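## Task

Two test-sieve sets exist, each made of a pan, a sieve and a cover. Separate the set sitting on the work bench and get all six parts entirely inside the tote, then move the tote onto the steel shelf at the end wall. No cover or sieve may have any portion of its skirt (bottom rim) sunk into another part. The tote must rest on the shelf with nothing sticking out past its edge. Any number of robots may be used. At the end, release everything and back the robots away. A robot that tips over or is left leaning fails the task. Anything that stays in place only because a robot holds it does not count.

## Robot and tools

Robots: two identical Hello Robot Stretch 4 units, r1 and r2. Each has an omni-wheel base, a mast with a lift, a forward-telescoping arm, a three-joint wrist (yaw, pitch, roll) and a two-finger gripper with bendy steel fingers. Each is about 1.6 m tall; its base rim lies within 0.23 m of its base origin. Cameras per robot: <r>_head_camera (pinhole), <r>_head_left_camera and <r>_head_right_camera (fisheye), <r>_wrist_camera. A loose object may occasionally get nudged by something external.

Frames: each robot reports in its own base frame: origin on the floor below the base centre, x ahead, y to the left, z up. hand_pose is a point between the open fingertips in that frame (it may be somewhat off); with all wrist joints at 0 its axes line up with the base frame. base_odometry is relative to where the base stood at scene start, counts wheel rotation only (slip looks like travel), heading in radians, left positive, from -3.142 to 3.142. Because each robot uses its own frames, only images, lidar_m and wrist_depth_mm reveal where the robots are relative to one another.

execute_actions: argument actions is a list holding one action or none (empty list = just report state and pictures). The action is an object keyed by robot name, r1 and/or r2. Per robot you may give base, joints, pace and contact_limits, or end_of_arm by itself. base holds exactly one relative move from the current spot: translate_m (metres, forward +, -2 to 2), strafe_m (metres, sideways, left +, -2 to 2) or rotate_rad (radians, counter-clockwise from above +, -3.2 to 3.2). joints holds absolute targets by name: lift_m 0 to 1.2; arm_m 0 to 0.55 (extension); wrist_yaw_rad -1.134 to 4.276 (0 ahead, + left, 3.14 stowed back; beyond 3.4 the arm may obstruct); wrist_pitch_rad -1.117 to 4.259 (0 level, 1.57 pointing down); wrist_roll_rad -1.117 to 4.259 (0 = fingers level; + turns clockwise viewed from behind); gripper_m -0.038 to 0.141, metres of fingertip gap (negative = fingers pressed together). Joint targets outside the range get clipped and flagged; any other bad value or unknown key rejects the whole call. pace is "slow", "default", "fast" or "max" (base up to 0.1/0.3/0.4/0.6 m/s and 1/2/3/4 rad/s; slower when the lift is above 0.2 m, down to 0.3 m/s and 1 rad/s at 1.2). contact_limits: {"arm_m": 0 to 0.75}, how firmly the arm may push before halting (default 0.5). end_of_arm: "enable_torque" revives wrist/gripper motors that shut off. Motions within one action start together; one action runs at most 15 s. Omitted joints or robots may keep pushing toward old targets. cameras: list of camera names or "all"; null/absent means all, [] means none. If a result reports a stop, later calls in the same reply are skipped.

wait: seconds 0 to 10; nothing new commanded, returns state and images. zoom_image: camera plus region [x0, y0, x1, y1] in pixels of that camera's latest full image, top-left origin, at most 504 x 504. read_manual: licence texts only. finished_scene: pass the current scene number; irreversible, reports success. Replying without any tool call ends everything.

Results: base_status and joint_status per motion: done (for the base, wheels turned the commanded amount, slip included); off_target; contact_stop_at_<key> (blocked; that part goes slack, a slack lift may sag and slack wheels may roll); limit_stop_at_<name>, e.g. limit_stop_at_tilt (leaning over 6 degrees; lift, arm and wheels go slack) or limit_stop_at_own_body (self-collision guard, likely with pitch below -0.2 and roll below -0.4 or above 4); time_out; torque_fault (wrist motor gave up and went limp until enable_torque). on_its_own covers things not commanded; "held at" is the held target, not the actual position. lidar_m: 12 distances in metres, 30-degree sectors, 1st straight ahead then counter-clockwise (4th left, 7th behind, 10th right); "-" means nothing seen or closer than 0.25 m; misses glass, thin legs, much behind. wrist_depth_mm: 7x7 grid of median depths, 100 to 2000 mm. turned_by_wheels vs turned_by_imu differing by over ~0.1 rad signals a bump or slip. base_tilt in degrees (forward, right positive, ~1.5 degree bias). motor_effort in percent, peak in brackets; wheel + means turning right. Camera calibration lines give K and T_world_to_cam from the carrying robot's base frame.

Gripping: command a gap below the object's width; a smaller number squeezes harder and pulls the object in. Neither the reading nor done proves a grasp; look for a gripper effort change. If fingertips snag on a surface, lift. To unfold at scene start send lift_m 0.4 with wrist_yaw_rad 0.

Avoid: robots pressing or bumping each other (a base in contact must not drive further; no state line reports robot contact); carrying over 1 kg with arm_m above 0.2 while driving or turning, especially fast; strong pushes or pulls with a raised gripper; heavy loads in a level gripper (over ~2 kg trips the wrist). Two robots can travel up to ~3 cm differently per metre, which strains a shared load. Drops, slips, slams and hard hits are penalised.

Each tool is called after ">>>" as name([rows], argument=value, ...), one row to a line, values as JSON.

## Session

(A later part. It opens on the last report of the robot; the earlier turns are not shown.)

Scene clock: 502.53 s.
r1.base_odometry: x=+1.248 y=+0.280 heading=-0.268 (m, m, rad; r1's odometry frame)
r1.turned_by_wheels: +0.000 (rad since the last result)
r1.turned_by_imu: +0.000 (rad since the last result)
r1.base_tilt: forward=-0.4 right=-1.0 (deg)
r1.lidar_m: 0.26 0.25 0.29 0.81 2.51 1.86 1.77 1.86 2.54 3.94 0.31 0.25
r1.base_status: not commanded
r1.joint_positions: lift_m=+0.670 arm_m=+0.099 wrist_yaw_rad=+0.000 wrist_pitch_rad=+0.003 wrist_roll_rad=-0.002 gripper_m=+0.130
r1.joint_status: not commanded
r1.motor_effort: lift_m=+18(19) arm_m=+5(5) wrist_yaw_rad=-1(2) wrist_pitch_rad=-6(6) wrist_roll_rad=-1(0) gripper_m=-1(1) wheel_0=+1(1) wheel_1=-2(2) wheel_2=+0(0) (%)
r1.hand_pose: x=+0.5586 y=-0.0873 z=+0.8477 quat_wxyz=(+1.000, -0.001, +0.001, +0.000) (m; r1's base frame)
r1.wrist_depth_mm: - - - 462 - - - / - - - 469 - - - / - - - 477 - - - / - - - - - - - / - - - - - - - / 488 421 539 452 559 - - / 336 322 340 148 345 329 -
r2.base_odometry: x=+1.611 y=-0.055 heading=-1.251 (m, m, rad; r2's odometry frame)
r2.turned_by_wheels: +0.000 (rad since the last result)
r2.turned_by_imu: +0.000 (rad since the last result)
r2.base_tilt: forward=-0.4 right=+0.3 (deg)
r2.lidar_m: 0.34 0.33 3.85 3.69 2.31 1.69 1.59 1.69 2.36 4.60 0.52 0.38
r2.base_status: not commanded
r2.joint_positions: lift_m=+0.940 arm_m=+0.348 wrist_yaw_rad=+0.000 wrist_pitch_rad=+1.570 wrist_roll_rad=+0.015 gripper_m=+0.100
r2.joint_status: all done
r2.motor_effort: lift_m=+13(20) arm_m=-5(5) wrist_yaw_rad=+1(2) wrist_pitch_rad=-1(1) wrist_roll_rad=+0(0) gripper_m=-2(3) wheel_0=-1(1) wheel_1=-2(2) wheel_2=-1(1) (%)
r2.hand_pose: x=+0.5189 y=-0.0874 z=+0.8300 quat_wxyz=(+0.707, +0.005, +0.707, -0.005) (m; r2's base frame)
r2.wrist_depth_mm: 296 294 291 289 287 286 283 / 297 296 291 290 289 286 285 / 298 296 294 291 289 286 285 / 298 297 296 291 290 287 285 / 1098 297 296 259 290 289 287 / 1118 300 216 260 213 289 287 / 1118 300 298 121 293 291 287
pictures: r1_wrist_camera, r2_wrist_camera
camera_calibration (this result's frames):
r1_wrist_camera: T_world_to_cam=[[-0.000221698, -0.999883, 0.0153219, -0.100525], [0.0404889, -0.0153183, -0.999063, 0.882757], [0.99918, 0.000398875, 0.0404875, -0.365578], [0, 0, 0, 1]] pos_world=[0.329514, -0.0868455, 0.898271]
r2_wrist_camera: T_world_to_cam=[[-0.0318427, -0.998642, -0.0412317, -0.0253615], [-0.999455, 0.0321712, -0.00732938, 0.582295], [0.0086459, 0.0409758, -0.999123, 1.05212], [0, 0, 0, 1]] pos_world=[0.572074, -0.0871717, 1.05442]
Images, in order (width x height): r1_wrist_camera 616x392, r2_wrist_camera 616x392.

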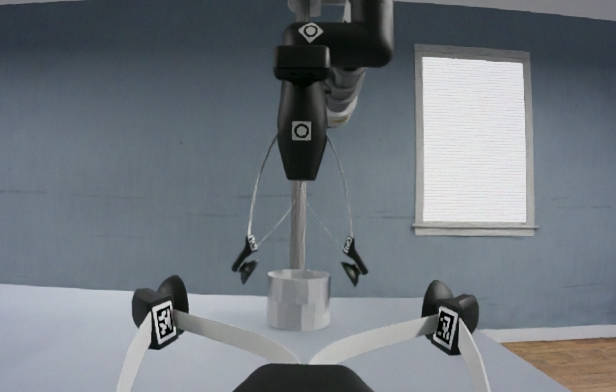

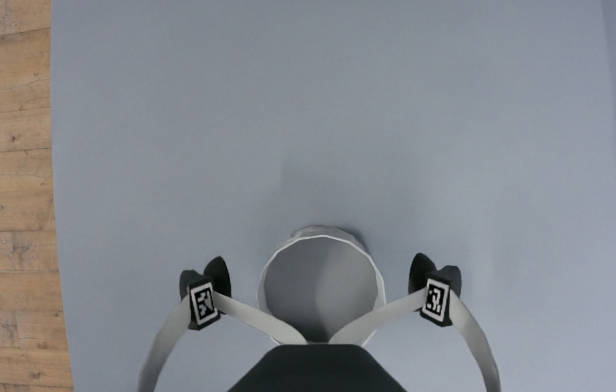

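>>> execute_actions([
  {"r2": {"joints": {"lift_m": 0.919, "gripper_m": 0.088}}},
], cameras=[])

>>> execute_actions([
  {"r2": {"joints": {"gripper_m": 0.056}, "pace": "slow"}},
], cameras=["r1_wrist_camera"])

>>> zoom_image(camera="r1_wrist_camera", region=[210, 190, 390, 340])

>>> execute_actions([
  {"r2": {"joints": {"lift_m": 0.96}, "pace": "slow"}},
], cameras=["r1_wrist_camera", "r2_wrist_camera"])

>>> zoom_image(camera="r1_wrist_camera", region=[210, 190, 390, 340])

Scene clock: 515.97 s.
r1.base_odometry: x=+1.248 y=+0.280 heading=-0.268 (m, m, rad; r1's odometry frame)
r1.turned_by_wheels: +0.000 (rad since the last result)
r1.turned_by_imu: -0.001 (rad since the last result)
r1.base_tilt: forward=-0.4 right=-1.0 (deg)
r1.lidar_m: 0.26 0.25 0.27 0.86 2.51 1.86 1.76 1.83 2.56 3.91 0.29 0.25
r1.base_status: not commanded
r1.joint_positions: lift_m=+0.670 arm_m=+0.099 wrist_yaw_rad=+0.000 wrist_pitch_rad=+0.003 wrist_roll_rad=-0.002 gripper_m=+0.130
r1.joint_status: not commanded
r1.motor_effort: lift_m=+18(18) arm_m=+5(5) wrist_yaw_rad=-3(2) wrist_pitch_rad=-5(4) wrist_roll_rad=+0(0) gripper_m=+0(0) wheel_0=+1(1) wheel_1=-2(2) wheel_2=+0(0) (%)
r1.hand_pose: x=+0.5586 y=-0.0873 z=+0.8477 quat_wxyz=(+1.000, -0.001, +0.001, +0.000) (m; r1's base frame)
r1.wrist_depth_mm: - - - 1078 - - - / - - - 462 - - - / - - - 469 - - - / - - - - - - - / - - - - - - - / 500 421 488 452 496 - - / 336 322 340 148 345 330 -
r2.base_odometry: x=+1.611 y=-0.055 heading=-1.251 (m, m, rad; r2's odometry frame)
r2.turned_by_wheels: +0.000 (rad since the last result)
r2.turned_by_imu: -0.001 (rad since the last result)
r2.base_tilt: forward=-0.4 right=+0.3 (deg)
r2.lidar_m: 0.32 0.38 3.88 3.72 2.34 1.70 1.60 1.69 2.32 4.60 0.50 0.39
r2.base_status: not commanded
r2.joint_positions: lift_m=+0.919 arm_m=+0.348 wrist_yaw_rad=+0.000 wrist_pitch_rad=+1.570 wrist_roll_rad=+0.015 gripper_m=+0.088
r2.joint_status: all done
r2.motor_effort: lift_m=+14(12) arm_m=-4(4) wrist_yaw_rad=+1(1) wrist_pitch_rad=-1(1) wrist_roll_rad=+0(1) gripper_m=-2(1) wheel_0=+0(1) wheel_1=-2(2) wheel_2=-1(1) (%)
r2.hand_pose: x=+0.5189 y=-0.0874 z=+0.8091 quat_wxyz=(+0.707, +0.005, +0.707, -0.005) (m; r2's base frame)
r2.wrist_depth_mm: 274 272 271 267 265 264 262 / 276 273 271 270 267 264 263 / 277 274 273 271 268 266 264 / 278 276 273 271 268 266 266 / 279 277 273 238 270 267 266 / 279 278 194 238 213 267 267 / 281 279 277 120 271 268 267
pictures: none
No camera images: the call's "cameras" was empty. Leave "cameras" out to get every camera's image.

Scene clock: 517.57 s.
r1.base_odometry: x=+1.248 y=+0.280 heading=-0.268 (m, m, rad; r1's odometry frame)
r1.turned_by_wheels: +0.000 (rad since the last result)
r1.turned_by_imu: +0.000 (rad since the last result)
r1.base_tilt: forward=-0.4 right=-1.0 (deg)
r1.lidar_m: 0.27 0.25 0.27 0.79 2.48 1.87 1.76 1.86 2.56 3.90 0.29 0.25
r1.base_status: not commanded
r1.joint_positions: lift_m=+0.670 arm_m=+0.099 wrist_yaw_rad=+0.000 wrist_pitch_rad=+0.003 wrist_roll_rad=-0.002 gripper_m=+0.130
r1.joint_status: not commanded
r1.motor_effort: lift_m=+19(19) arm_m=+5(5) wrist_yaw_rad=-2(1) wrist_pitch_rad=-5(6) wrist_roll_rad=+1(0) gripper_m=+0(1) wheel_0=+1(1) wheel_1=-2(2) wheel_2=+0(0) (%)
r1.hand_pose: x=+0.5586 y=-0.0873 z=+0.8477 quat_wxyz=(+1.000, -0.001, +0.001, +0.000) (m; r1's base frame)
r1.wrist_depth_mm: - - - 1060 - - - / - - - 455 - - - / - - - 469 - - - / - - - - - - - / - - - - - - - / 488 424 492 452 549 - - / 336 322 338 148 347 329 -
r2.base_odometry: x=+1.611 y=-0.055 heading=-1.251 (m, m, rad; r2's odometry frame)
r2.turned_by_wheels: +0.000 (rad since the last result)
r2.turned_by_imu: +0.000 (rad since the last result)
r2.base_tilt: forward=-0.4 right=+0.3 (deg)
r2.lidar_m: 0.31 0.36 3.88 3.69 2.31 1.70 1.60 1.70 2.30 4.60 0.51 0.36
r2.base_status: not commanded
r2.joint_positions: lift_m=+0.919 arm_m=+0.348 wrist_yaw_rad=+0.000 wrist_pitch_rad=+1.570 wrist_roll_rad=+0.015 gripper_m=+0.056
r2.joint_status: all done
r2.motor_effort: lift_m=+14(14) arm_m=-4(4) wrist_yaw_rad=+2(1) wrist_pitch_rad=+0(0) wrist_roll_rad=-1(1) gripper_m=-10(11) wheel_0=-1(1) wheel_1=-2(2) wheel_2=-1(1) (%)
r2.hand_pose: x=+0.5189 y=-0.0874 z=+0.8091 quat_wxyz=(+0.707, +0.005, +0.707, -0.005) (m; r2's base frame)
r2.wrist_depth_mm: 274 273 271 267 266 264 262 / 276 273 271 268 266 265 263 / 277 273 272 271 268 266 264 / 277 274 273 272 268 266 265 / 279 276 272 230 268 267 266 / 279 277 193 232 206 268 267 / 279 278 276 120 270 268 267
pictures: r1_wrist_camera
camera_calibration (this result's frames):
r1_wrist_camera: T_world_to_cam=[[-0.000221818, -0.999883, 0.0153219, -0.100525], [0.0404889, -0.0153183, -0.999063, 0.882757], [0.99918, 0.000398755, 0.0404875, -0.365578], [0, 0, 0, 1]] pos_world=[0.329514, -0.0868455, 0.898271]
Images, in order (width x height): r1_wrist_camera 616x392.

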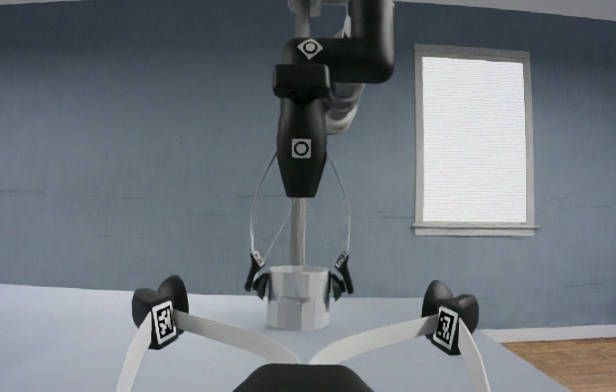

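Region (210, 190, 390, 340) of r1_wrist_camera's 616x392 image, scaled by 2.800.

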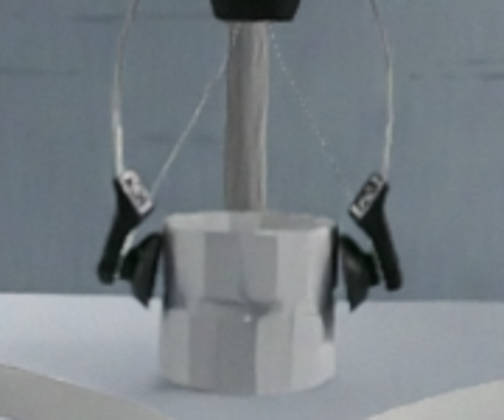

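Scene clock: 518.77 s.
r1.base_odometry: x=+1.248 y=+0.280 heading=-0.268 (m, m, rad; r1's odometry frame)
r1.turned_by_wheels: +0.000 (rad since the last result)
r1.turned_by_imu: +0.000 (rad since the last result)
r1.base_tilt: forward=-0.4 right=-1.0 (deg)
r1.lidar_m: 0.26 0.25 0.28 0.81 2.51 1.87 1.76 1.87 2.58 3.90 0.29 0.25
r1.base_status: not commanded
r1.joint_positions: lift_m=+0.670 arm_m=+0.099 wrist_yaw_rad=+0.000 wrist_pitch_rad=+0.003 wrist_roll_rad=-0.002 gripper_m=+0.130
r1.joint_status: not commanded
r1.motor_effort: lift_m=+18(19) arm_m=+5(5) wrist_yaw_rad=-2(1) wrist_pitch_rad=-5(5) wrist_roll_rad=-1(0) gripper_m=-1(1) wheel_0=+1(1) wheel_1=-2(2) wheel_2=+0(0) (%)
r1.hand_pose: x=+0.5586 y=-0.0873 z=+0.8477 quat_wxyz=(+1.000, -0.001, +0.001, +0.000) (m; r1's base frame)
r1.wrist_depth_mm: - - - 462 - - - / - - - 469 - - - / - - - 1098 - - - / - - - - - - - / - - - 466 - - - / 496 418 539 496 554 - - / 336 320 340 148 345 329 -
r2.base_odometry: x=+1.611 y=-0.055 heading=-1.251 (m, m, rad; r2's odometry frame)
r2.turned_by_wheels: +0.000 (rad since the last result)
r2.turned_by_imu: +0.000 (rad since the last result)
r2.base_tilt: forward=-0.4 right=+0.3 (deg)
r2.lidar_m: 0.30 0.35 3.88 3.72 2.33 1.68 1.61 1.65 2.33 4.61 0.49 0.37
r2.base_status: not commanded
r2.joint_positions: lift_m=+0.960 arm_m=+0.348 wrist_yaw_rad=+0.000 wrist_pitch_rad=+1.570 wrist_roll_rad=+0.015 gripper_m=+0.056
r2.joint_status: all done
r2.motor_effort: lift_m=+22(20) arm_m=-4(4) wrist_yaw_rad=+1(1) wrist_pitch_rad=-1(2) wrist_roll_rad=+0(1) gripper_m=-14(14) wheel_0=-1(1) wheel_1=-2(2) wheel_2=-1(1) (%)
r2.hand_pose: x=+0.5189 y=-0.0874 z=+0.8493 quat_wxyz=(+0.707, +0.005, +0.707, -0.005) (m; r2's base frame)
r2.wrist_depth_mm: 707 314 312 307 306 303 301 / 1118 314 312 309 306 304 301 / 1118 315 312 312 309 306 304 / 1118 317 314 310 310 306 304 / 1118 317 314 230 310 307 306 / 1138 320 194 232 207 309 306 / 1118 320 317 120 312 309 307
pictures: r1_wrist_camera, r2_wrist_camera
camera_calibration (this result's frames):
r1_wrist_camera: T_world_to_cam=[[-0.0002217, -0.999883, 0.0153219, -0.100525], [0.0404889, -0.0153183, -0.999063, 0.882757], [0.99918, 0.000398875, 0.0404876, -0.365578], [0, 0, 0, 1]] pos_world=[0.329514, -0.0868455, 0.898271]
r2_wrist_camera: T_world_to_cam=[[-0.0318426, -0.998642, -0.0412317, -0.0245664], [-0.999456, 0.0321711, -0.00732938, 0.582433], [0.0086459, 0.0409758, -0.999123, 1.07139], [0, 0, 0, 1]] pos_world=[0.572071, -0.0871717, 1.07371]
Images, in order (width x height): r1_wrist_camera 616x392, r2_wrist_camera 616x392.

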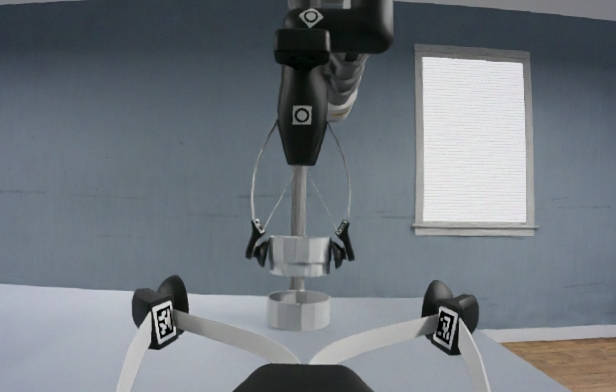

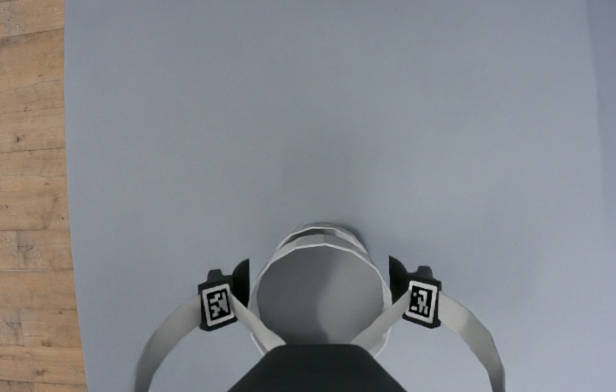

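Region (210, 190, 390, 340) of r1_wrist_camera's 616x392 image, scaled by 2.800.

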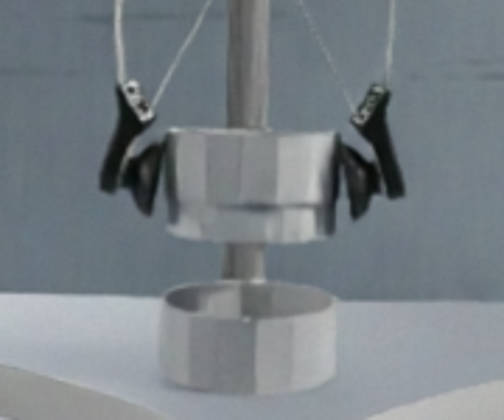

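>>> execute_actions([
  {"r2": {"base": {"strafe_m": -0.55}, "joints": {"lift_m": 1.03, "arm_m": 0.545}}},
], cameras=["r2_wrist_camera", "r1_head_camera"])

Scene clock: 559.23 s.
r1.base_odometry: x=+1.248 y=+0.280 heading=-0.268 (m, m, rad; r1's odometry frame)
r1.turned_by_wheels: +0.000 (rad since the last result)
r1.turned_by_imu: -0.001 (rad since the last result)
r1.base_tilt: forward=-0.4 right=-1.0 (deg)
r1.lidar_m: 0.25 0.25 0.29 0.77 2.52 1.89 1.76 1.85 2.57 3.92 0.28 0.25
r1.base_status: not commanded
r1.joint_positions: lift_m=+0.670 arm_m=+0.099 wrist_yaw_rad=+0.000 wrist_pitch_rad=+0.003 wrist_roll_rad=-0.002 gripper_m=+0.130
r1.joint_status: not commanded
r1.motor_effort: lift_m=+19(19) arm_m=+5(5) wrist_yaw_rad=-3(1) wrist_pitch_rad=-4(5) wrist_roll_rad=+0(1) gripper_m=+0(1) wheel_0=+1(1) wheel_1=-2(2) wheel_2=+0(0) (%)
r1.hand_pose: x=+0.5586 y=-0.0873 z=+0.8477 quat_wxyz=(+1.000, -0.001, +0.001, +0.000) (m; r1's base frame)
r1.wrist_depth_mm: - 1078 - - - - - / - 1042 - - - - - / - - - - - - - / - - - - - - - / - - - - - - - / 488 415 535 492 559 - - / 336 320 338 147 347 329 -
r2.base_odometry: x=+1.089 y=-0.228 heading=-1.250 (m, m, rad; r2's odometry frame)
r2.turned_by_wheels: +0.000 (rad since the last result)
r2.turned_by_imu: +0.000 (rad since the last result)
r2.base_tilt: forward=-0.4 right=+0.3 (deg)
r2.lidar_m: 0.32 0.37 0.51 4.26 2.31 1.69 1.60 1.69 2.30 4.06 0.53 0.36
r2.base_status: done
r2.joint_positions: lift_m=+1.030 arm_m=+0.544 wrist_yaw_rad=+0.000 wrist_pitch_rad=+1.570 wrist_roll_rad=+0.015 gripper_m=+0.056
r2.joint_status: all done
r2.motor_effort: lift_m=+21(20) arm_m=+4(4) wrist_yaw_rad=+1(2) wrist_pitch_rad=+1(0) wrist_roll_rad=+0(0) gripper_m=-12(11) wheel_0=+1(7) wheel_1=+2(10) wheel_2=+0(2) (%)
r2.hand_pose: x=+0.7154 y=-0.0874 z=+0.9194 quat_wxyz=(+0.707, +0.005, +0.707, -0.005) (m; r2's base frame)
r2.wrist_depth_mm: 387 325 377 375 373 370 368 / 389 325 355 377 357 373 373 / 389 387 355 377 364 325 373 / 389 389 384 379 377 332 373 / 394 389 384 231 377 342 375 / 394 389 195 233 207 314 377 / 394 394 373 120 379 319 377
pictures: r1_head_camera, r2_wrist_camera
camera_calibration (this result's frames):
r2_wrist_camera: T_world_to_cam=[[-0.0317908, -0.998643, -0.0412386, -0.0154502], [-0.999455, 0.0321282, -0.0075467, 0.779566], [0.00886139, 0.0409762, -0.999121, 1.13954], [0, 0, 0, 1]] pos_world=[0.768553, -0.0871694, 1.14378]
Images, in order (width x height): r1_head_camera 420x560, r2_wrist_camera 616x392.

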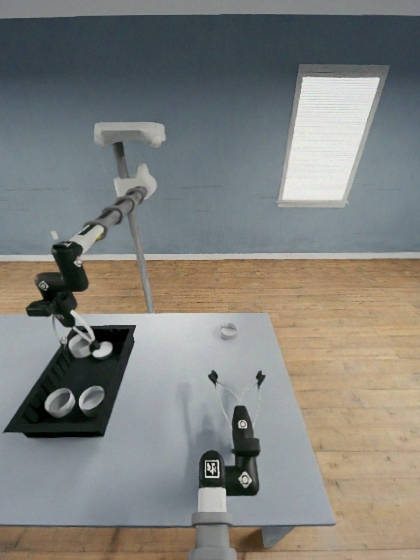

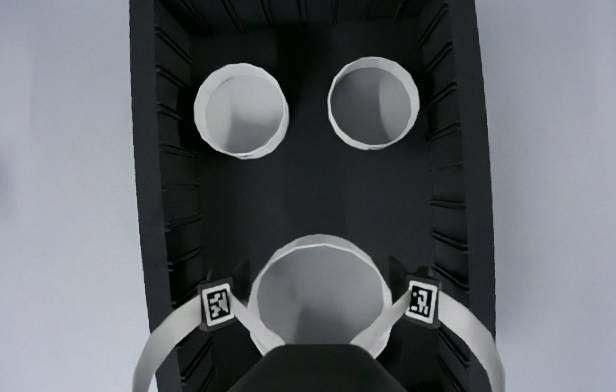

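>>> execute_actions([
  {"r2": {"joints": {"lift_m": 0.904}}},
], cameras=["r2_wrist_camera"])

>>> execute_actions([
  {"r2": {"joints": {"gripper_m": 0.09}, "pace": "slow"}},
], cameras=["r2_wrist_camera"])

>>> execute_actions([
  {"r2": {"joints": {"lift_m": 1.01}}},
], cameras=["r2_wrist_camera", "r1_head_camera"])

Scene clock: 566.03 s.
r1.base_odometry: x=+1.248 y=+0.280 heading=-0.268 (m, m, rad; r1's odometry frame)
r1.turned_by_wheels: +0.000 (rad since the last result)
r1.turned_by_imu: -0.001 (rad since the last result)
r1.base_tilt: forward=-0.4 right=-1.0 (deg)
r1.lidar_m: 0.25 0.25 0.26 0.82 2.53 1.87 1.73 1.84 2.56 3.91 0.30 0.25
r1.base_status: not commanded
r1.joint_positions: lift_m=+0.670 arm_m=+0.099 wrist_yaw_rad=+0.000 wrist_pitch_rad=+0.003 wrist_roll_rad=-0.002 gripper_m=+0.130
r1.joint_status: not commanded
r1.motor_effort: lift_m=+18(19) arm_m=+5(5) wrist_yaw_rad=-3(1) wrist_pitch_rad=-5(5) wrist_roll_rad=+1(1) gripper_m=+0(0) wheel_0=+1(1) wheel_1=-2(2) wheel_2=+0(0) (%)
r1.hand_pose: x=+0.5586 y=-0.0873 z=+0.8477 quat_wxyz=(+1.000, -0.001, +0.001, +0.000) (m; r1's base frame)
r1.wrist_depth_mm: - - - - - - - / - 1060 - - - - - / - 1078 - - - - - / - - - - - - - / - - - - - - - / 492 421 535 500 559 - - / 336 322 336 148 347 330 -
r2.base_odometry: x=+1.089 y=-0.228 heading=-1.250 (m, m, rad; r2's odometry frame)
r2.turned_by_wheels: +0.000 (rad since the last result)
r2.turned_by_imu: -0.001 (rad since the last result)
r2.base_tilt: forward=-0.4 right=+0.4 (deg)
r2.lidar_m: 0.32 0.34 0.51 4.24 2.30 1.67 1.59 1.65 2.30 4.07 0.52 0.38
r2.base_status: not commanded
r2.joint_positions: lift_m=+0.904 arm_m=+0.544 wrist_yaw_rad=+0.000 wrist_pitch_rad=+1.570 wrist_roll_rad=+0.015 gripper_m=+0.056
r2.joint_status: all done
r2.motor_effort: lift_m=+14(19) arm_m=+4(4) wrist_yaw_rad=+1(1) wrist_pitch_rad=-1(0) wrist_roll_rad=-1(0) gripper_m=-10(15) wheel_0=+1(1) wheel_1=+1(1) wheel_2=-1(0) (%)
r2.hand_pose: x=+0.7154 y=-0.0874 z=+0.7940 quat_wxyz=(+0.707, +0.005, +0.707, -0.005) (m; r2's base frame)
r2.wrist_depth_mm: 178 220 228 250 230 213 - / 173 226 229 251 231 221 172 / 172 231 253 252 250 247 177 / 170 246 254 253 250 249 183 / 171 240 256 230 252 249 183 / 172 221 194 231 207 222 183 / 172 199 258 120 252 223 -
pictures: r2_wrist_camera
camera_calibration (this result's frames):
r2_wrist_camera: T_world_to_cam=[[-0.0317907, -0.998643, -0.0412386, -0.020621], [-0.999455, 0.0321282, -0.00754646, 0.778625], [0.00886115, 0.0409762, -0.999121, 1.01426], [0, 0, 0, 1]] pos_world=[0.768558, -0.0871694, 1.01839]
Images, in order (width x height): r2_wrist_camera 616x392.

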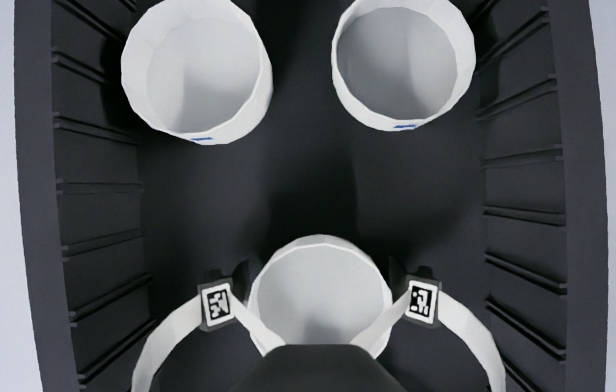

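Scene clock: 567.70 s.
r1.base_odometry: x=+1.248 y=+0.280 heading=-0.268 (m, m, rad; r1's odometry frame)
r1.turned_by_wheels: +0.000 (rad since the last result)
r1.turned_by_imu: +0.000 (rad since the last result)
r1.base_tilt: forward=-0.4 right=-1.0 (deg)
r1.lidar_m: 0.25 0.25 0.29 0.79 2.51 1.83 1.76 1.85 2.54 3.90 0.27 0.25
r1.base_status: not commanded
r1.joint_positions: lift_m=+0.670 arm_m=+0.099 wrist_yaw_rad=+0.000 wrist_pitch_rad=+0.003 wrist_roll_rad=-0.002 gripper_m=+0.130
r1.joint_status: not commanded
r1.motor_effort: lift_m=+19(18) arm_m=+5(5) wrist_yaw_rad=-2(3) wrist_pitch_rad=-5(5) wrist_roll_rad=+0(0) gripper_m=-2(0) wheel_0=+1(1) wheel_1=-2(2) wheel_2=+0(0) (%)
r1.hand_pose: x=+0.5586 y=-0.0873 z=+0.8477 quat_wxyz=(+1.000, -0.001, +0.001, +0.000) (m; r1's base frame)
r1.wrist_depth_mm: - - - - - - - / - 1060 - - - - - / - 1098 - - - - - / - - - - - - - / - - - - - - - / 488 424 539 496 549 - - / 338 324 338 148 345 329 -
r2.base_odometry: x=+1.089 y=-0.228 heading=-1.250 (m, m, rad; r2's odometry frame)
r2.turned_by_wheels: +0.000 (rad since the last result)
r2.turned_by_imu: +0.000 (rad since the last result)
r2.base_tilt: forward=-0.4 right=+0.3 (deg)
r2.lidar_m: 0.34 0.34 0.50 4.26 2.30 1.67 1.60 1.68 2.31 4.03 0.51 0.37
r2.base_status: not commanded
r2.joint_positions: lift_m=+0.904 arm_m=+0.544 wrist_yaw_rad=+0.000 wrist_pitch_rad=+1.570 wrist_roll_rad=+0.015 gripper_m=+0.090
r2.joint_status: all done
r2.motor_effort: lift_m=+13(14) arm_m=+4(4) wrist_yaw_rad=+1(1) wrist_pitch_rad=-3(1) wrist_roll_rad=+0(0) gripper_m=-3(11) wheel_0=+1(1) wheel_1=+1(1) wheel_2=-1(1) (%)
r2.hand_pose: x=+0.7153 y=-0.0874 z=+0.7940 quat_wxyz=(+0.707, +0.005, +0.707, -0.005) (m; r2's base frame)
r2.wrist_depth_mm: 178 220 228 250 231 213 - / 173 226 229 251 232 221 172 / 172 231 253 252 250 246 177 / 171 246 255 252 251 249 182 / 171 239 255 236 251 250 182 / 172 231 200 236 213 223 183 / 172 198 258 120 252 224 -
pictures: r2_wrist_camera
camera_calibration (this result's frames):
r2_wrist_camera: T_world_to_cam=[[-0.0318023, -0.998643, -0.0412296, -0.0206225], [-0.999457, 0.0321281, -0.00726349, 0.778321], [0.00857827, 0.0409762, -0.999123, 1.01446], [0, 0, 0, 1]] pos_world=[0.768541, -0.0871694, 1.01838]
Images, in order (width x height): r2_wrist_camera 616x392.

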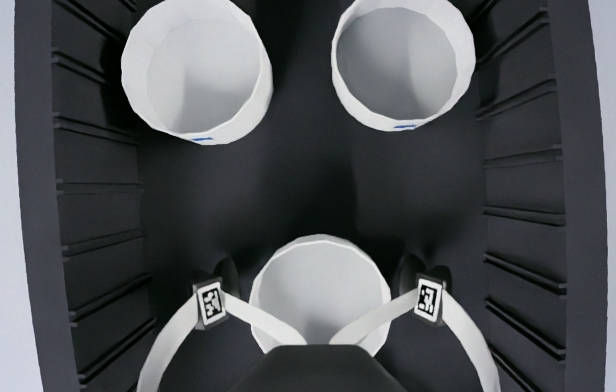

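Scene clock: 569.17 s.
r1.base_odometry: x=+1.248 y=+0.280 heading=-0.268 (m, m, rad; r1's odometry frame)
r1.turned_by_wheels: +0.000 (rad since the last result)
r1.turned_by_imu: +0.000 (rad since the last result)
r1.base_tilt: forward=-0.4 right=-1.0 (deg)
r1.lidar_m: 0.26 0.25 0.30 0.76 2.50 1.87 1.77 1.88 2.57 3.91 0.29 0.25
r1.base_status: not commanded
r1.joint_positions: lift_m=+0.670 arm_m=+0.099 wrist_yaw_rad=+0.000 wrist_pitch_rad=+0.003 wrist_roll_rad=-0.002 gripper_m=+0.130
r1.joint_status: not commanded
r1.motor_effort: lift_m=+18(18) arm_m=+5(5) wrist_yaw_rad=+0(3) wrist_pitch_rad=-6(5) wrist_roll_rad=-1(0) gripper_m=-1(1) wheel_0=+1(1) wheel_1=-2(2) wheel_2=+0(0) (%)
r1.hand_pose: x=+0.5586 y=-0.0873 z=+0.8477 quat_wxyz=(+1.000, -0.001, +0.001, +0.000) (m; r1's base frame)
r1.wrist_depth_mm: - - - - - - - / - 1042 - - - - - / - - - - - - - / - - - - - - - / - - - - - - - / 496 421 535 492 559 - - / 336 324 340 148 345 329 -
r2.base_odometry: x=+1.089 y=-0.228 heading=-1.250 (m, m, rad; r2's odometry frame)
r2.turned_by_wheels: +0.000 (rad since the last result)
r2.turned_by_imu: +0.000 (rad since the last result)
r2.base_tilt: forward=-0.4 right=+0.3 (deg)
r2.lidar_m: 0.31 0.34 0.53 4.26 2.30 1.67 1.59 1.66 2.34 4.05 0.51 0.36
r2.base_status: not commanded
r2.joint_positions: lift_m=+1.010 arm_m=+0.544 wrist_yaw_rad=+0.000 wrist_pitch_rad=+1.570 wrist_roll_rad=+0.015 gripper_m=+0.090
r2.joint_status: all done
r2.motor_effort: lift_m=+22(24) arm_m=+5(4) wrist_yaw_rad=+1(1) wrist_pitch_rad=+0(3) wrist_roll_rad=+0(1) gripper_m=-3(1) wheel_0=+1(1) wheel_1=+1(1) wheel_2=-1(1) (%)
r2.hand_pose: x=+0.7153 y=-0.0874 z=+0.8994 quat_wxyz=(+0.707, +0.005, +0.707, -0.005) (m; r2's base frame)
r2.wrist_depth_mm: 366 298 359 355 353 296 349 / 368 297 336 357 338 301 351 / 368 319 338 357 355 290 353 / 370 312 362 359 357 303 353 / 373 298 362 343 357 307 355 / 375 370 200 342 213 271 357 / 377 370 366 120 362 319 357
pictures: r1_head_camera, r2_wrist_camera
camera_calibration (this result's frames):
r2_wrist_camera: T_world_to_cam=[[-0.0318025, -0.998643, -0.0412296, -0.0162772], [-0.999457, 0.0321283, -0.00726361, 0.779089], [0.0085784, 0.0409762, -0.999123, 1.11976], [0, 0, 0, 1]] pos_world=[0.768543, -0.0871694, 1.12376]
Images, in order (width x height): r1_head_camera 420x560, r2_wrist_camera 616x392.

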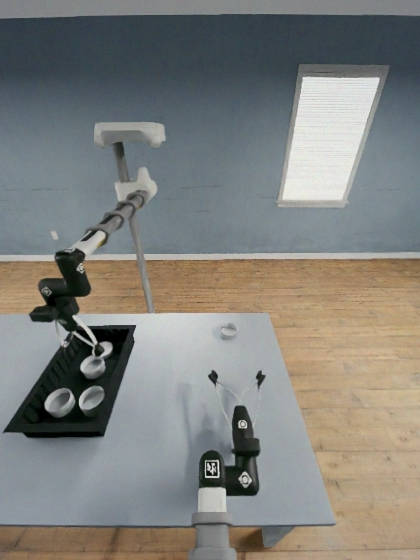

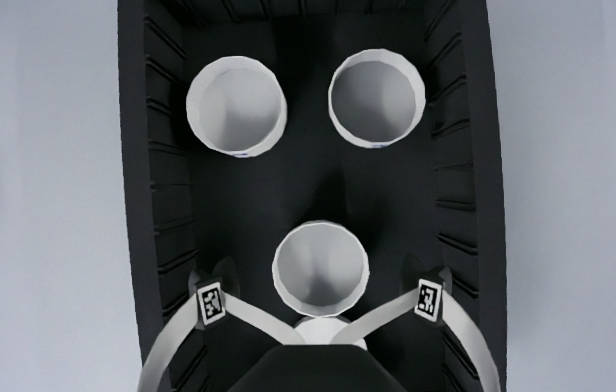

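>>> execute_actions([
  {"r2": {"base": {"strafe_m": 0.55}, "joints": {"arm_m": 0.347, "gripper_m": 0.095}}},
], cameras=[])

>>> execute_actions([
  {"r2": {"joints": {"lift_m": 0.897}}},
], cameras=["r1_wrist_camera", "r2_wrist_camera"])

>>> zoom_image(camera="r1_wrist_camera", region=[210, 220, 390, 370])

Scene clock: 584.10 s.
r1.base_odometry: x=+1.248 y=+0.280 heading=-0.268 (m, m, rad; r1's odometry frame)
r1.turned_by_wheels: +0.000 (rad since the last result)
r1.turned_by_imu: -0.001 (rad since the last result)
r1.base_tilt: forward=-0.4 right=-1.0 (deg)
r1.lidar_m: 0.25 0.25 0.26 0.79 2.52 1.87 1.75 1.82 2.53 3.90 0.30 0.25
r1.base_status: not commanded
r1.joint_positions: lift_m=+0.670 arm_m=+0.099 wrist_yaw_rad=+0.000 wrist_pitch_rad=+0.003 wrist_roll_rad=-0.002 gripper_m=+0.130
r1.joint_status: not commanded
r1.motor_effort: lift_m=+18(19) arm_m=+5(5) wrist_yaw_rad=-2(1) wrist_pitch_rad=-5(6) wrist_roll_rad=+0(0) gripper_m=-1(1) wheel_0=+1(1) wheel_1=-2(2) wheel_2=+0(0) (%)
r1.hand_pose: x=+0.5586 y=-0.0873 z=+0.8477 quat_wxyz=(+1.000, -0.001, +0.001, +0.000) (m; r1's base frame)
r1.wrist_depth_mm: - - - 477 - - - / - - - 473 - - - / - - - - - - - / - - - - - - - / - - - - - - - / 492 421 530 488 554 - - / 338 322 338 148 347 329 -
r2.base_odometry: x=+1.611 y=-0.055 heading=-1.251 (m, m, rad; r2's odometry frame)
r2.turned_by_wheels: +0.000 (rad since the last result)
r2.turned_by_imu: -0.003 (rad since the last result)
r2.base_tilt: forward=-0.5 right=+0.3 (deg)
r2.lidar_m: 0.34 0.35 3.89 3.71 2.33 1.68 1.61 1.70 2.31 4.59 0.50 0.37
r2.base_status: done
r2.joint_positions: lift_m=+1.010 arm_m=+0.348 wrist_yaw_rad=+0.000 wrist_pitch_rad=+1.570 wrist_roll_rad=+0.015 gripper_m=+0.095
r2.joint_status: all done
r2.motor_effort: lift_m=+21(21) arm_m=-4(5) wrist_yaw_rad=+1(1) wrist_pitch_rad=-1(2) wrist_roll_rad=-1(0) gripper_m=-2(4) wheel_0=-1(9) wheel_1=-2(4) wheel_2=-1(0) (%)
r2.hand_pose: x=+0.5188 y=-0.0874 z=+0.8994 quat_wxyz=(+0.707, +0.005, +0.707, -0.005) (m; r2's base frame)
r2.wrist_depth_mm: 1160 366 362 359 355 353 351 / 1160 366 364 362 357 355 353 / 1160 368 366 362 357 355 353 / 1182 370 366 362 362 359 353 / 1182 370 366 362 362 357 355 / 1182 370 200 364 342 357 357 / 1205 373 368 121 362 359 357
pictures: none
No camera images: the call's "cameras" was empty. Leave "cameras" out to get every camera's image.

Scene clock: 585.60 s.
r1.base_odometry: x=+1.248 y=+0.280 heading=-0.268 (m, m, rad; r1's odometry frame)
r1.turned_by_wheels: +0.000 (rad since the last result)
r1.turned_by_imu: +0.000 (rad since the last result)
r1.base_tilt: forward=-0.4 right=-1.0 (deg)
r1.lidar_m: 0.27 0.25 0.28 0.80 2.51 1.87 1.78 1.86 2.56 3.92 0.29 0.25
r1.base_status: not commanded
r1.joint_positions: lift_m=+0.670 arm_m=+0.099 wrist_yaw_rad=+0.000 wrist_pitch_rad=+0.003 wrist_roll_rad=-0.002 gripper_m=+0.130
r1.joint_status: not commanded
r1.motor_effort: lift_m=+19(18) arm_m=+5(5) wrist_yaw_rad=-2(2) wrist_pitch_rad=-5(6) wrist_roll_rad=+0(0) gripper_m=+0(0) wheel_0=+1(1) wheel_1=-2(2) wheel_2=+0(0) (%)
r1.hand_pose: x=+0.5586 y=-0.0873 z=+0.8477 quat_wxyz=(+1.000, -0.001, +0.001, +0.000) (m; r1's base frame)
r1.wrist_depth_mm: - - - - - - - / - - - 462 - - - / - - - 466 - - - / - - - - - - - / - - - - - - - / 488 415 466 469 500 - - / 336 322 338 147 345 329 -
r2.base_odometry: x=+1.611 y=-0.055 heading=-1.251 (m, m, rad; r2's odometry frame)
r2.turned_by_wheels: +0.000 (rad since the last result)
r2.turned_by_imu: +0.000 (rad since the last result)
r2.base_tilt: forward=-0.5 right=+0.4 (deg)
r2.lidar_m: 0.31 0.35 3.88 3.72 2.35 1.66 1.62 1.69 2.32 4.59 0.51 0.35
r2.base_status: not commanded
r2.joint_positions: lift_m=+0.897 arm_m=+0.348 wrist_yaw_rad=+0.000 wrist_pitch_rad=+1.570 wrist_roll_rad=+0.015 gripper_m=+0.095
r2.joint_status: all done
r2.motor_effort: lift_m=+14(19) arm_m=-4(4) wrist_yaw_rad=+1(2) wrist_pitch_rad=-1(2) wrist_roll_rad=-1(0) gripper_m=-3(1) wheel_0=-1(1) wheel_1=-2(2) wheel_2=-1(1) (%)
r2.hand_pose: x=+0.5188 y=-0.0874 z=+0.7871 quat_wxyz=(+0.707, +0.005, +0.707, -0.005) (m; r2's base frame)
r2.wrist_depth_mm: 252 251 249 247 245 242 - / 253 250 249 248 245 243 241 / 254 252 250 247 246 244 242 / 255 252 251 249 247 245 244 / 256 254 251 248 247 246 244 / 257 255 200 248 217 246 245 / 257 256 254 121 250 247 -
pictures: r1_wrist_camera, r2_wrist_camera
camera_calibration (this result's frames):
r1_wrist_camera: T_world_to_cam=[[-0.000221698, -0.999883, 0.0153219, -0.100525], [0.0404889, -0.0153183, -0.999063, 0.882757], [0.99918, 0.000398875, 0.0404875, -0.365578], [0, 0, 0, 1]] pos_world=[0.329514, -0.0868455, 0.898271]
r2_wrist_camera: T_world_to_cam=[[-0.0319331, -0.998639, -0.0412296, -0.0270894], [-0.999453, 0.032259, -0.00726325, 0.581915], [0.0085834, 0.0409751, -0.999123, 1.0092], [0, 0, 0, 1]] pos_world=[0.572069, -0.0871764, 1.01142]
Images, in order (width x height): r1_wrist_camera 616x392, r2_wrist_camera 616x392.

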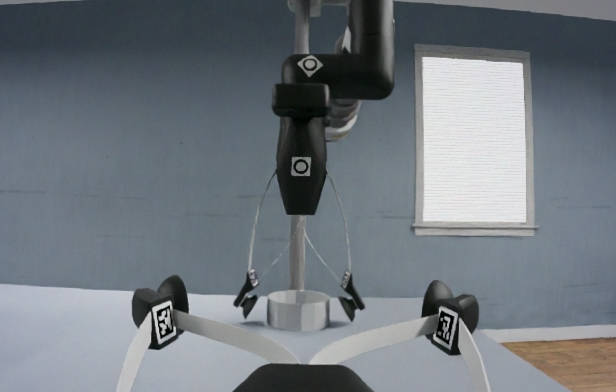

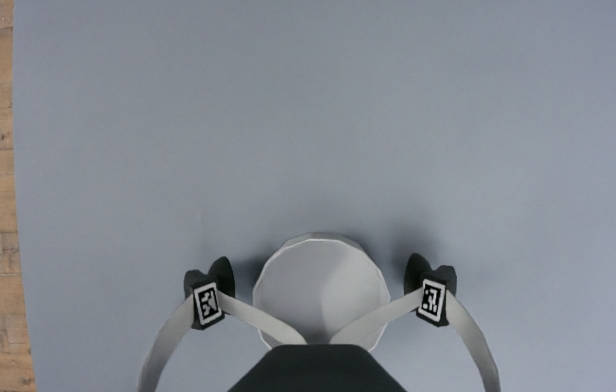

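Region (210, 220, 390, 370) of r1_wrist_camera's 616x392 image, scaled by 2.800.

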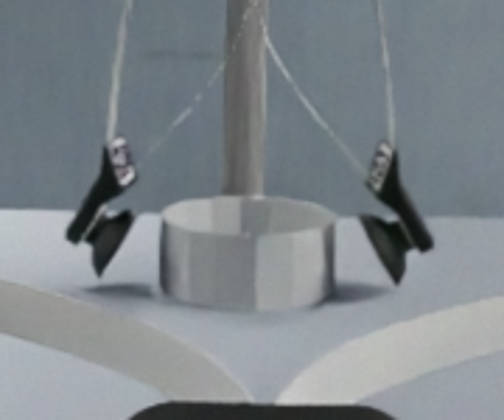

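>>> execute_actions([
  {"r2": {"joints": {"lift_m": 0.894, "gripper_m": 0.084}, "pace": "slow"}},
], cameras=["r1_wrist_camera"])

>>> zoom_image(camera="r1_wrist_camera", region=[210, 220, 390, 370])

>>> execute_actions([
  {"r2": {"joints": {"gripper_m": 0.052}, "pace": "slow"}},
], cameras=["r1_wrist_camera", "r2_wrist_camera"])

>>> zoom_image(camera="r1_wrist_camera", region=[210, 220, 390, 370])

Scene clock: 600.13 s.
r1.base_odometry: x=+1.248 y=+0.280 heading=-0.268 (m, m, rad; r1's odometry frame)
r1.turned_by_wheels: +0.000 (rad since the last result)
r1.turned_by_imu: -0.001 (rad since the last result)
r1.base_tilt: forward=-0.4 right=-1.0 (deg)
r1.lidar_m: 0.25 0.25 0.29 0.80 2.53 1.88 1.75 1.85 2.58 3.90 0.29 0.25
r1.base_status: not commanded
r1.joint_positions: lift_m=+0.670 arm_m=+0.099 wrist_yaw_rad=+0.000 wrist_pitch_rad=+0.003 wrist_roll_rad=-0.002 gripper_m=+0.130
r1.joint_status: not commanded
r1.motor_effort: lift_m=+18(18) arm_m=+5(5) wrist_yaw_rad=-3(3) wrist_pitch_rad=-5(5) wrist_roll_rad=+0(0) gripper_m=+0(1) wheel_0=+1(1) wheel_1=-2(2) wheel_2=+0(0) (%)
r1.hand_pose: x=+0.5586 y=-0.0873 z=+0.8477 quat_wxyz=(+1.000, -0.001, +0.001, +0.000) (m; r1's base frame)
r1.wrist_depth_mm: - - - - - - - / - - - 462 - - - / - - - 469 - - - / - - - - - - - / - - - - - - - / 492 421 484 462 504 - - / 336 322 338 148 345 330 -
r2.base_odometry: x=+1.611 y=-0.055 heading=-1.251 (m, m, rad; r2's odometry frame)
r2.turned_by_wheels: +0.000 (rad since the last result)
r2.turned_by_imu: -0.001 (rad since the last result)
r2.base_tilt: forward=-0.5 right=+0.3 (deg)
r2.lidar_m: 0.33 0.34 3.89 3.72 2.35 1.63 1.59 1.67 2.32 4.57 0.53 0.39
r2.base_status: not commanded
r2.joint_positions: lift_m=+0.894 arm_m=+0.348 wrist_yaw_rad=+0.000 wrist_pitch_rad=+1.570 wrist_roll_rad=+0.015 gripper_m=+0.084
r2.joint_status: all done
r2.motor_effort: lift_m=+13(13) arm_m=-5(4) wrist_yaw_rad=+1(1) wrist_pitch_rad=-2(1) wrist_roll_rad=+0(0) gripper_m=-2(1) wheel_0=-1(1) wheel_1=-2(2) wheel_2=-1(1) (%)
r2.hand_pose: x=+0.5188 y=-0.0874 z=+0.7841 quat_wxyz=(+0.707, +0.005, +0.707, -0.005) (m; r2's base frame)
r2.wrist_depth_mm: 249 248 246 243 241 239 - / 250 247 246 244 243 240 239 / 251 249 247 245 243 242 240 / 251 250 247 246 244 242 240 / 253 250 249 245 244 243 241 / 254 252 201 245 213 243 242 / 255 253 251 120 247 244 -
pictures: r1_wrist_camera
camera_calibration (this result's frames):
r1_wrist_camera: T_world_to_cam=[[-0.000221818, -0.999883, 0.0153219, -0.100525], [0.0404889, -0.0153183, -0.999063, 0.882757], [0.99918, 0.000398757, 0.0404875, -0.365578], [0, 0, 0, 1]] pos_world=[0.329514, -0.0868455, 0.898271]
Images, in order (width x height): r1_wrist_camera 616x392.

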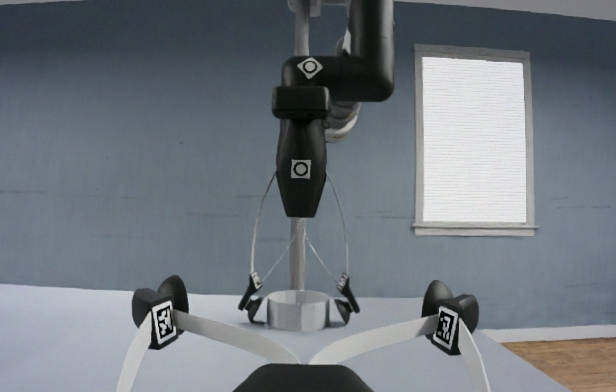

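Region (210, 220, 390, 370) of r1_wrist_camera's 616x392 image, scaled by 2.800.

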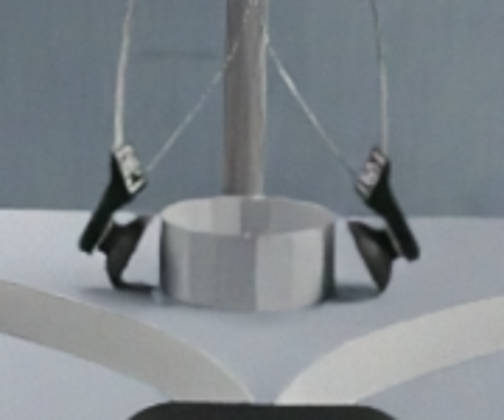

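Scene clock: 601.70 s.
r1.base_odometry: x=+1.248 y=+0.280 heading=-0.268 (m, m, rad; r1's odometry frame)
r1.turned_by_wheels: +0.000 (rad since the last result)
r1.turned_by_imu: +0.000 (rad since the last result)
r1.base_tilt: forward=-0.3 right=-1.0 (deg)
r1.lidar_m: 0.26 0.25 0.27 0.82 2.51 1.86 1.77 1.87 2.56 3.90 0.28 0.25
r1.base_status: not commanded
r1.joint_positions: lift_m=+0.670 arm_m=+0.099 wrist_yaw_rad=+0.000 wrist_pitch_rad=+0.003 wrist_roll_rad=-0.002 gripper_m=+0.130
r1.joint_status: not commanded
r1.motor_effort: lift_m=+18(18) arm_m=+5(5) wrist_yaw_rad=-2(3) wrist_pitch_rad=-5(5) wrist_roll_rad=-1(0) gripper_m=-1(1) wheel_0=+1(1) wheel_1=-2(2) wheel_2=+0(0) (%)
r1.hand_pose: x=+0.5586 y=-0.0873 z=+0.8477 quat_wxyz=(+1.000, -0.001, +0.001, +0.000) (m; r1's base frame)
r1.wrist_depth_mm: - - - - - - - / - - - 462 - - - / - - - 462 - - - / - - - 1042 - - - / - - - - - - - / 492 421 484 466 559 - - / 336 320 338 148 345 330 -
r2.base_odometry: x=+1.611 y=-0.055 heading=-1.251 (m, m, rad; r2's odometry frame)
r2.turned_by_wheels: +0.000 (rad since the last result)
r2.turned_by_imu: +0.000 (rad since the last result)
r2.base_tilt: forward=-0.5 right=+0.4 (deg)
r2.lidar_m: 0.34 0.34 3.82 3.71 2.35 1.68 1.59 1.70 2.29 4.58 0.51 0.36
r2.base_status: not commanded
r2.joint_positions: lift_m=+0.894 arm_m=+0.348 wrist_yaw_rad=+0.000 wrist_pitch_rad=+1.570 wrist_roll_rad=+0.015 gripper_m=+0.052
r2.joint_status: all done
r2.motor_effort: lift_m=+13(14) arm_m=-5(4) wrist_yaw_rad=+1(1) wrist_pitch_rad=-1(2) wrist_roll_rad=+1(0) gripper_m=-10(11) wheel_0=-1(1) wheel_1=-2(2) wheel_2=-1(1) (%)
r2.hand_pose: x=+0.5188 y=-0.0874 z=+0.7841 quat_wxyz=(+0.707, +0.005, +0.707, -0.005) (m; r2's base frame)
r2.wrist_depth_mm: 249 247 245 243 241 239 - / 250 248 246 244 242 240 238 / 250 248 247 244 244 240 240 / 251 249 248 245 243 241 240 / 252 251 249 240 243 242 242 / 254 251 193 241 207 243 242 / 255 252 250 124 246 244 -
pictures: r1_wrist_camera, r2_wrist_camera
camera_calibration (this result's frames):
r1_wrist_camera: T_world_to_cam=[[-0.0002217, -0.999883, 0.0153219, -0.100525], [0.0404889, -0.0153183, -0.999063, 0.882757], [0.99918, 0.000398875, 0.0404875, -0.365578], [0, 0, 0, 1]] pos_world=[0.329514, -0.0868455, 0.898271]
r2_wrist_camera: T_world_to_cam=[[-0.0319329, -0.998639, -0.0412296, -0.0272126], [-0.999453, 0.0322589, -0.00726421, 0.581893], [0.00858434, 0.0409751, -0.999123, 1.00621], [0, 0, 0, 1]] pos_world=[0.572068, -0.0871764, 1.00843]
Images, in order (width x height): r1_wrist_camera 616x392, r2_wrist_camera 616x392.

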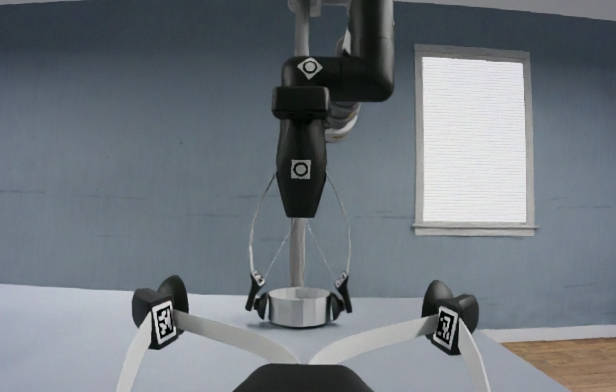

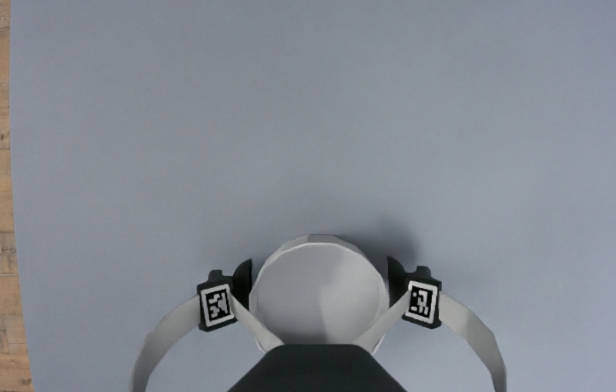

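Region (210, 220, 390, 370) of r1_wrist_camera's 616x392 image, scaled by 2.800.

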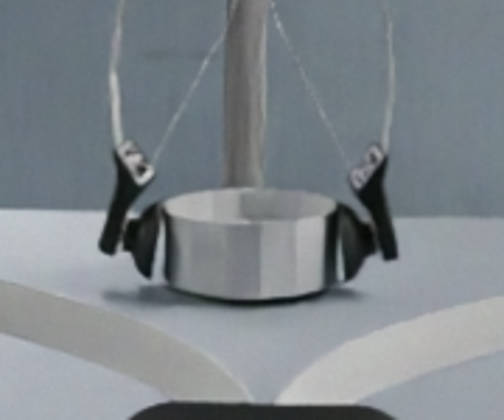

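>>> execute_actions([
  {"r2": {"joints": {"gripper_m": 0.042, "lift_m": 0.93}, "pace": "slow"}},
], cameras=["r1_wrist_camera", "r2_wrist_camera"])

>>> zoom_image(camera="r1_wrist_camera", region=[210, 200, 390, 350])

Scene clock: 611.03 s.
r1.base_odometry: x=+1.248 y=+0.280 heading=-0.268 (m, m, rad; r1's odometry frame)
r1.turned_by_wheels: +0.000 (rad since the last result)
r1.turned_by_imu: -0.001 (rad since the last result)
r1.base_tilt: forward=-0.4 right=-1.0 (deg)
r1.lidar_m: 0.25 0.25 0.30 0.80 2.51 1.84 1.77 1.88 2.54 3.91 0.29 0.25
r1.base_status: not commanded
r1.joint_positions: lift_m=+0.670 arm_m=+0.099 wrist_yaw_rad=+0.000 wrist_pitch_rad=+0.003 wrist_roll_rad=-0.002 gripper_m=+0.130
r1.joint_status: not commanded
r1.motor_effort: lift_m=+18(19) arm_m=+5(5) wrist_yaw_rad=-2(3) wrist_pitch_rad=-5(6) wrist_roll_rad=+1(0) gripper_m=-1(1) wheel_0=+1(1) wheel_1=-2(2) wheel_2=+0(0) (%)
r1.hand_pose: x=+0.5586 y=-0.0873 z=+0.8477 quat_wxyz=(+1.000, -0.001, +0.001, +0.000) (m; r1's base frame)
r1.wrist_depth_mm: - - - 1060 - - - / - - - 469 - - - / - - - 469 - - - / - - - - - - - / - - - 1060 - - - / 488 418 535 496 559 - - / 336 322 338 148 345 329 -
r2.base_odometry: x=+1.611 y=-0.055 heading=-1.251 (m, m, rad; r2's odometry frame)
r2.turned_by_wheels: +0.000 (rad since the last result)
r2.turned_by_imu: -0.001 (rad since the last result)
r2.base_tilt: forward=-0.4 right=+0.4 (deg)
r2.lidar_m: 0.31 0.35 3.86 3.70 2.33 1.70 1.57 1.69 2.30 4.59 0.52 0.37
r2.base_status: not commanded
r2.joint_positions: lift_m=+0.930 arm_m=+0.348 wrist_yaw_rad=+0.000 wrist_pitch_rad=+1.570 wrist_roll_rad=+0.015 gripper_m=+0.042
r2.joint_status: all done
r2.motor_effort: lift_m=+22(21) arm_m=-4(4) wrist_yaw_rad=+2(1) wrist_pitch_rad=-1(1) wrist_roll_rad=+0(0) gripper_m=-18(15) wheel_0=-1(1) wheel_1=-2(2) wheel_2=-1(1) (%)
r2.hand_pose: x=+0.5188 y=-0.0874 z=+0.8193 quat_wxyz=(+0.707, +0.005, +0.707, -0.005) (m; r2's base frame)
r2.wrist_depth_mm: 286 283 281 278 277 273 272 / 286 285 282 278 277 274 273 / 287 285 282 281 278 276 274 / 287 285 283 281 279 277 276 / 289 287 283 236 279 277 276 / 291 287 192 238 204 278 277 / 691 289 286 121 279 281 277
pictures: r1_wrist_camera, r2_wrist_camera
camera_calibration (this result's frames):
r1_wrist_camera: T_world_to_cam=[[-0.000221761, -0.999883, 0.0153219, -0.100525], [0.040489, -0.0153183, -0.999063, 0.882757], [0.99918, 0.000398813, 0.0404876, -0.365578], [0, 0, 0, 1]] pos_world=[0.329514, -0.0868455, 0.898271]
r2_wrist_camera: T_world_to_cam=[[-0.0319331, -0.998639, -0.0412297, -0.025758], [-0.999453, 0.032259, -0.00726433, 0.582148], [0.00858447, 0.0409751, -0.999123, 1.04146], [0, 0, 0, 1]] pos_world=[0.572067, -0.0871764, 1.04371]
Images, in order (width x height): r1_wrist_camera 616x392, r2_wrist_camera 616x392.

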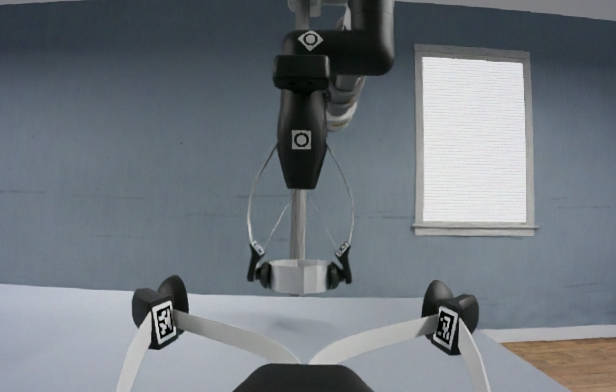

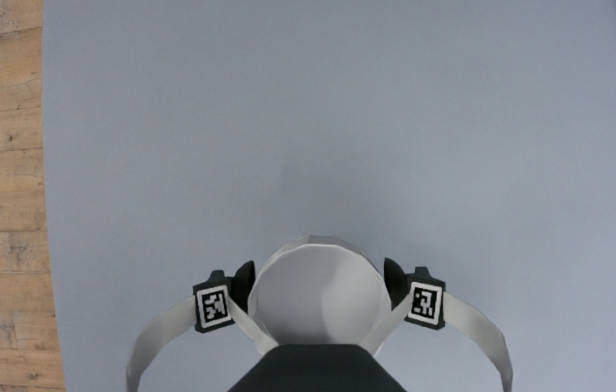

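Region (210, 200, 390, 350) of r1_wrist_camera's 616x392 image, scaled by 2.800.

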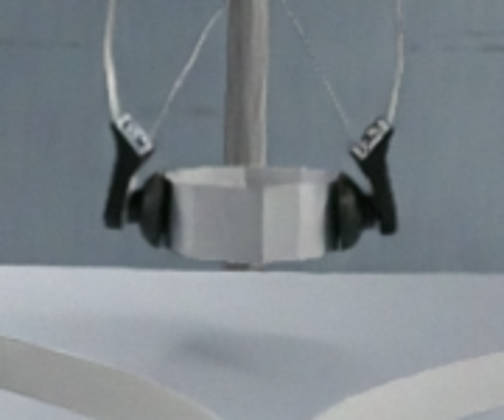

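>>> execute_actions([
  {"r2": {"base": {"strafe_m": -0.55}, "joints": {"lift_m": 1.02, "arm_m": 0.455}}, "r1": {"joints": {"lift_m": 0.9, "arm_m": 0.0, "wrist_yaw_rad": 1.45}}},
], cameras=["r1_wrist_camera", "r2_wrist_camera", "r1_head_camera"])

Scene clock: 679.53 s.
r1.base_odometry: x=+1.248 y=+0.280 heading=-0.268 (m, m, rad; r1's odometry frame)
r1.turned_by_wheels: +0.000 (rad since the last result)
r1.turned_by_imu: -0.001 (rad since the last result)
r1.base_tilt: forward=-0.4 right=-1.0 (deg)
r1.lidar_m: 0.25 0.25 0.28 0.82 2.50 1.84 1.78 1.83 2.56 3.91 0.28 0.25
r1.base_status: not commanded
r1.joint_positions: lift_m=+0.900 arm_m=+0.002 wrist_yaw_rad=+1.450 wrist_pitch_rad=+0.002 wrist_roll_rad=-0.002 gripper_m=+0.130
r1.joint_status: all done
r1.motor_effort: lift_m=+23(25) arm_m=-5(6) wrist_yaw_rad=+0(9) wrist_pitch_rad=-4(5) wrist_roll_rad=-1(1) gripper_m=-1(0) wheel_0=+1(1) wheel_1=-2(2) wheel_2=+0(0) (%)
r1.hand_pose: x=+0.2941 y=+0.2758 z=+1.0773 quat_wxyz=(+0.749, -0.002, +0.000, +0.663) (m; r1's base frame)
r1.wrist_depth_mm: - - - - - - - / - - - - - - - / - - - - - - - / - - - - - - - / - - - - - - - / - - - - - - - / - - - 148 917 878 866
r2.base_odometry: x=+1.089 y=-0.228 heading=-1.251 (m, m, rad; r2's odometry frame)
r2.turned_by_wheels: +0.000 (rad since the last result)
r2.turned_by_imu: +0.000 (rad since the last result)
r2.base_tilt: forward=-0.5 right=+0.3 (deg)
r2.lidar_m: 0.32 0.35 0.51 4.27 2.31 1.69 1.61 1.70 2.28 4.03 0.52 0.34
r2.base_status: done
r2.joint_positions: lift_m=+1.020 arm_m=+0.454 wrist_yaw_rad=+0.000 wrist_pitch_rad=+1.570 wrist_roll_rad=+0.015 gripper_m=+0.042
r2.joint_status: all done
r2.motor_effort: lift_m=+21(25) arm_m=+4(9) wrist_yaw_rad=+1(1) wrist_pitch_rad=+0(2) wrist_roll_rad=+0(0) gripper_m=-18(18) wheel_0=+1(8) wheel_1=+2(7) wheel_2=+0(1) (%)
r2.hand_pose: x=+0.6254 y=-0.0874 z=+0.9094 quat_wxyz=(+0.707, +0.005, +0.707, -0.005) (m; r2's base frame)
r2.wrist_depth_mm: 375 320 343 366 345 306 359 / 379 315 370 366 364 314 362 / 382 312 370 351 366 304 362 / 382 377 373 349 366 307 366 / 382 377 375 236 368 315 364 / 384 382 191 237 204 279 366 / 387 336 287 121 283 282 368
pictures: r1_head_camera, r1_wrist_camera, r2_wrist_camera
camera_calibration (this result's frames):
r1_wrist_camera: T_world_to_cam=[[0.992459, -0.121613, 0.0153219, -0.275256], [0.0201273, 0.0383842, -0.99906, 1.11959], [0.12091, 0.991835, 0.0405425, -0.125971], [0, 0, 0, 1]] pos_world=[0.265877, 0.0484937, 1.12786]
r2_wrist_camera: T_world_to_cam=[[-0.0319134, -0.99864, -0.0412362, -0.0186501], [-0.999452, 0.0322478, -0.00746878, 0.689449], [0.00878839, 0.0409752, -0.999122, 1.13039], [0, 0, 0, 1]] pos_world=[0.678541, -0.0871758, 1.13377]
Images, in order (width x height): r1_head_camera 420x560, r1_wrist_camera 616x392, r2_wrist_camera 616x392.

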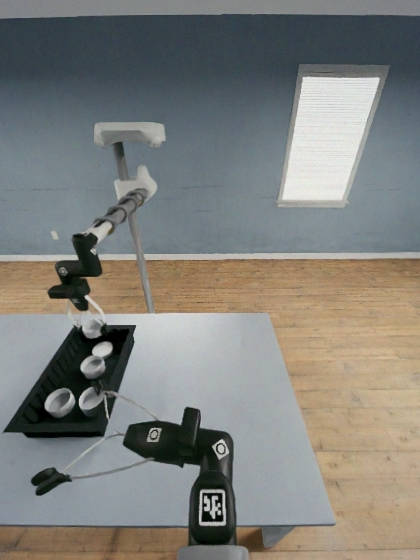

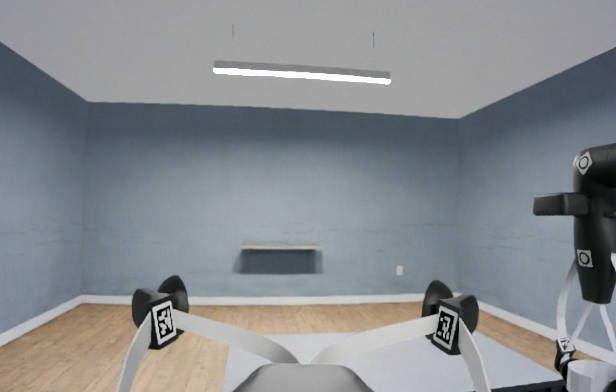

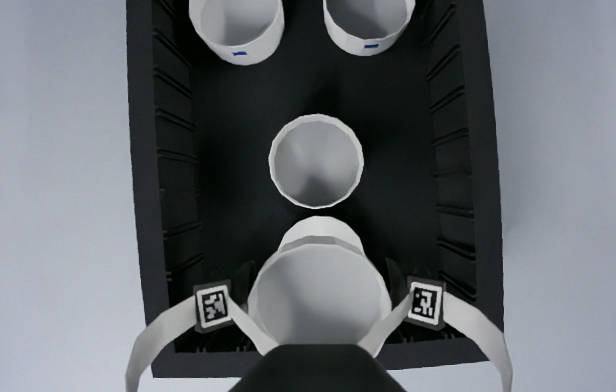

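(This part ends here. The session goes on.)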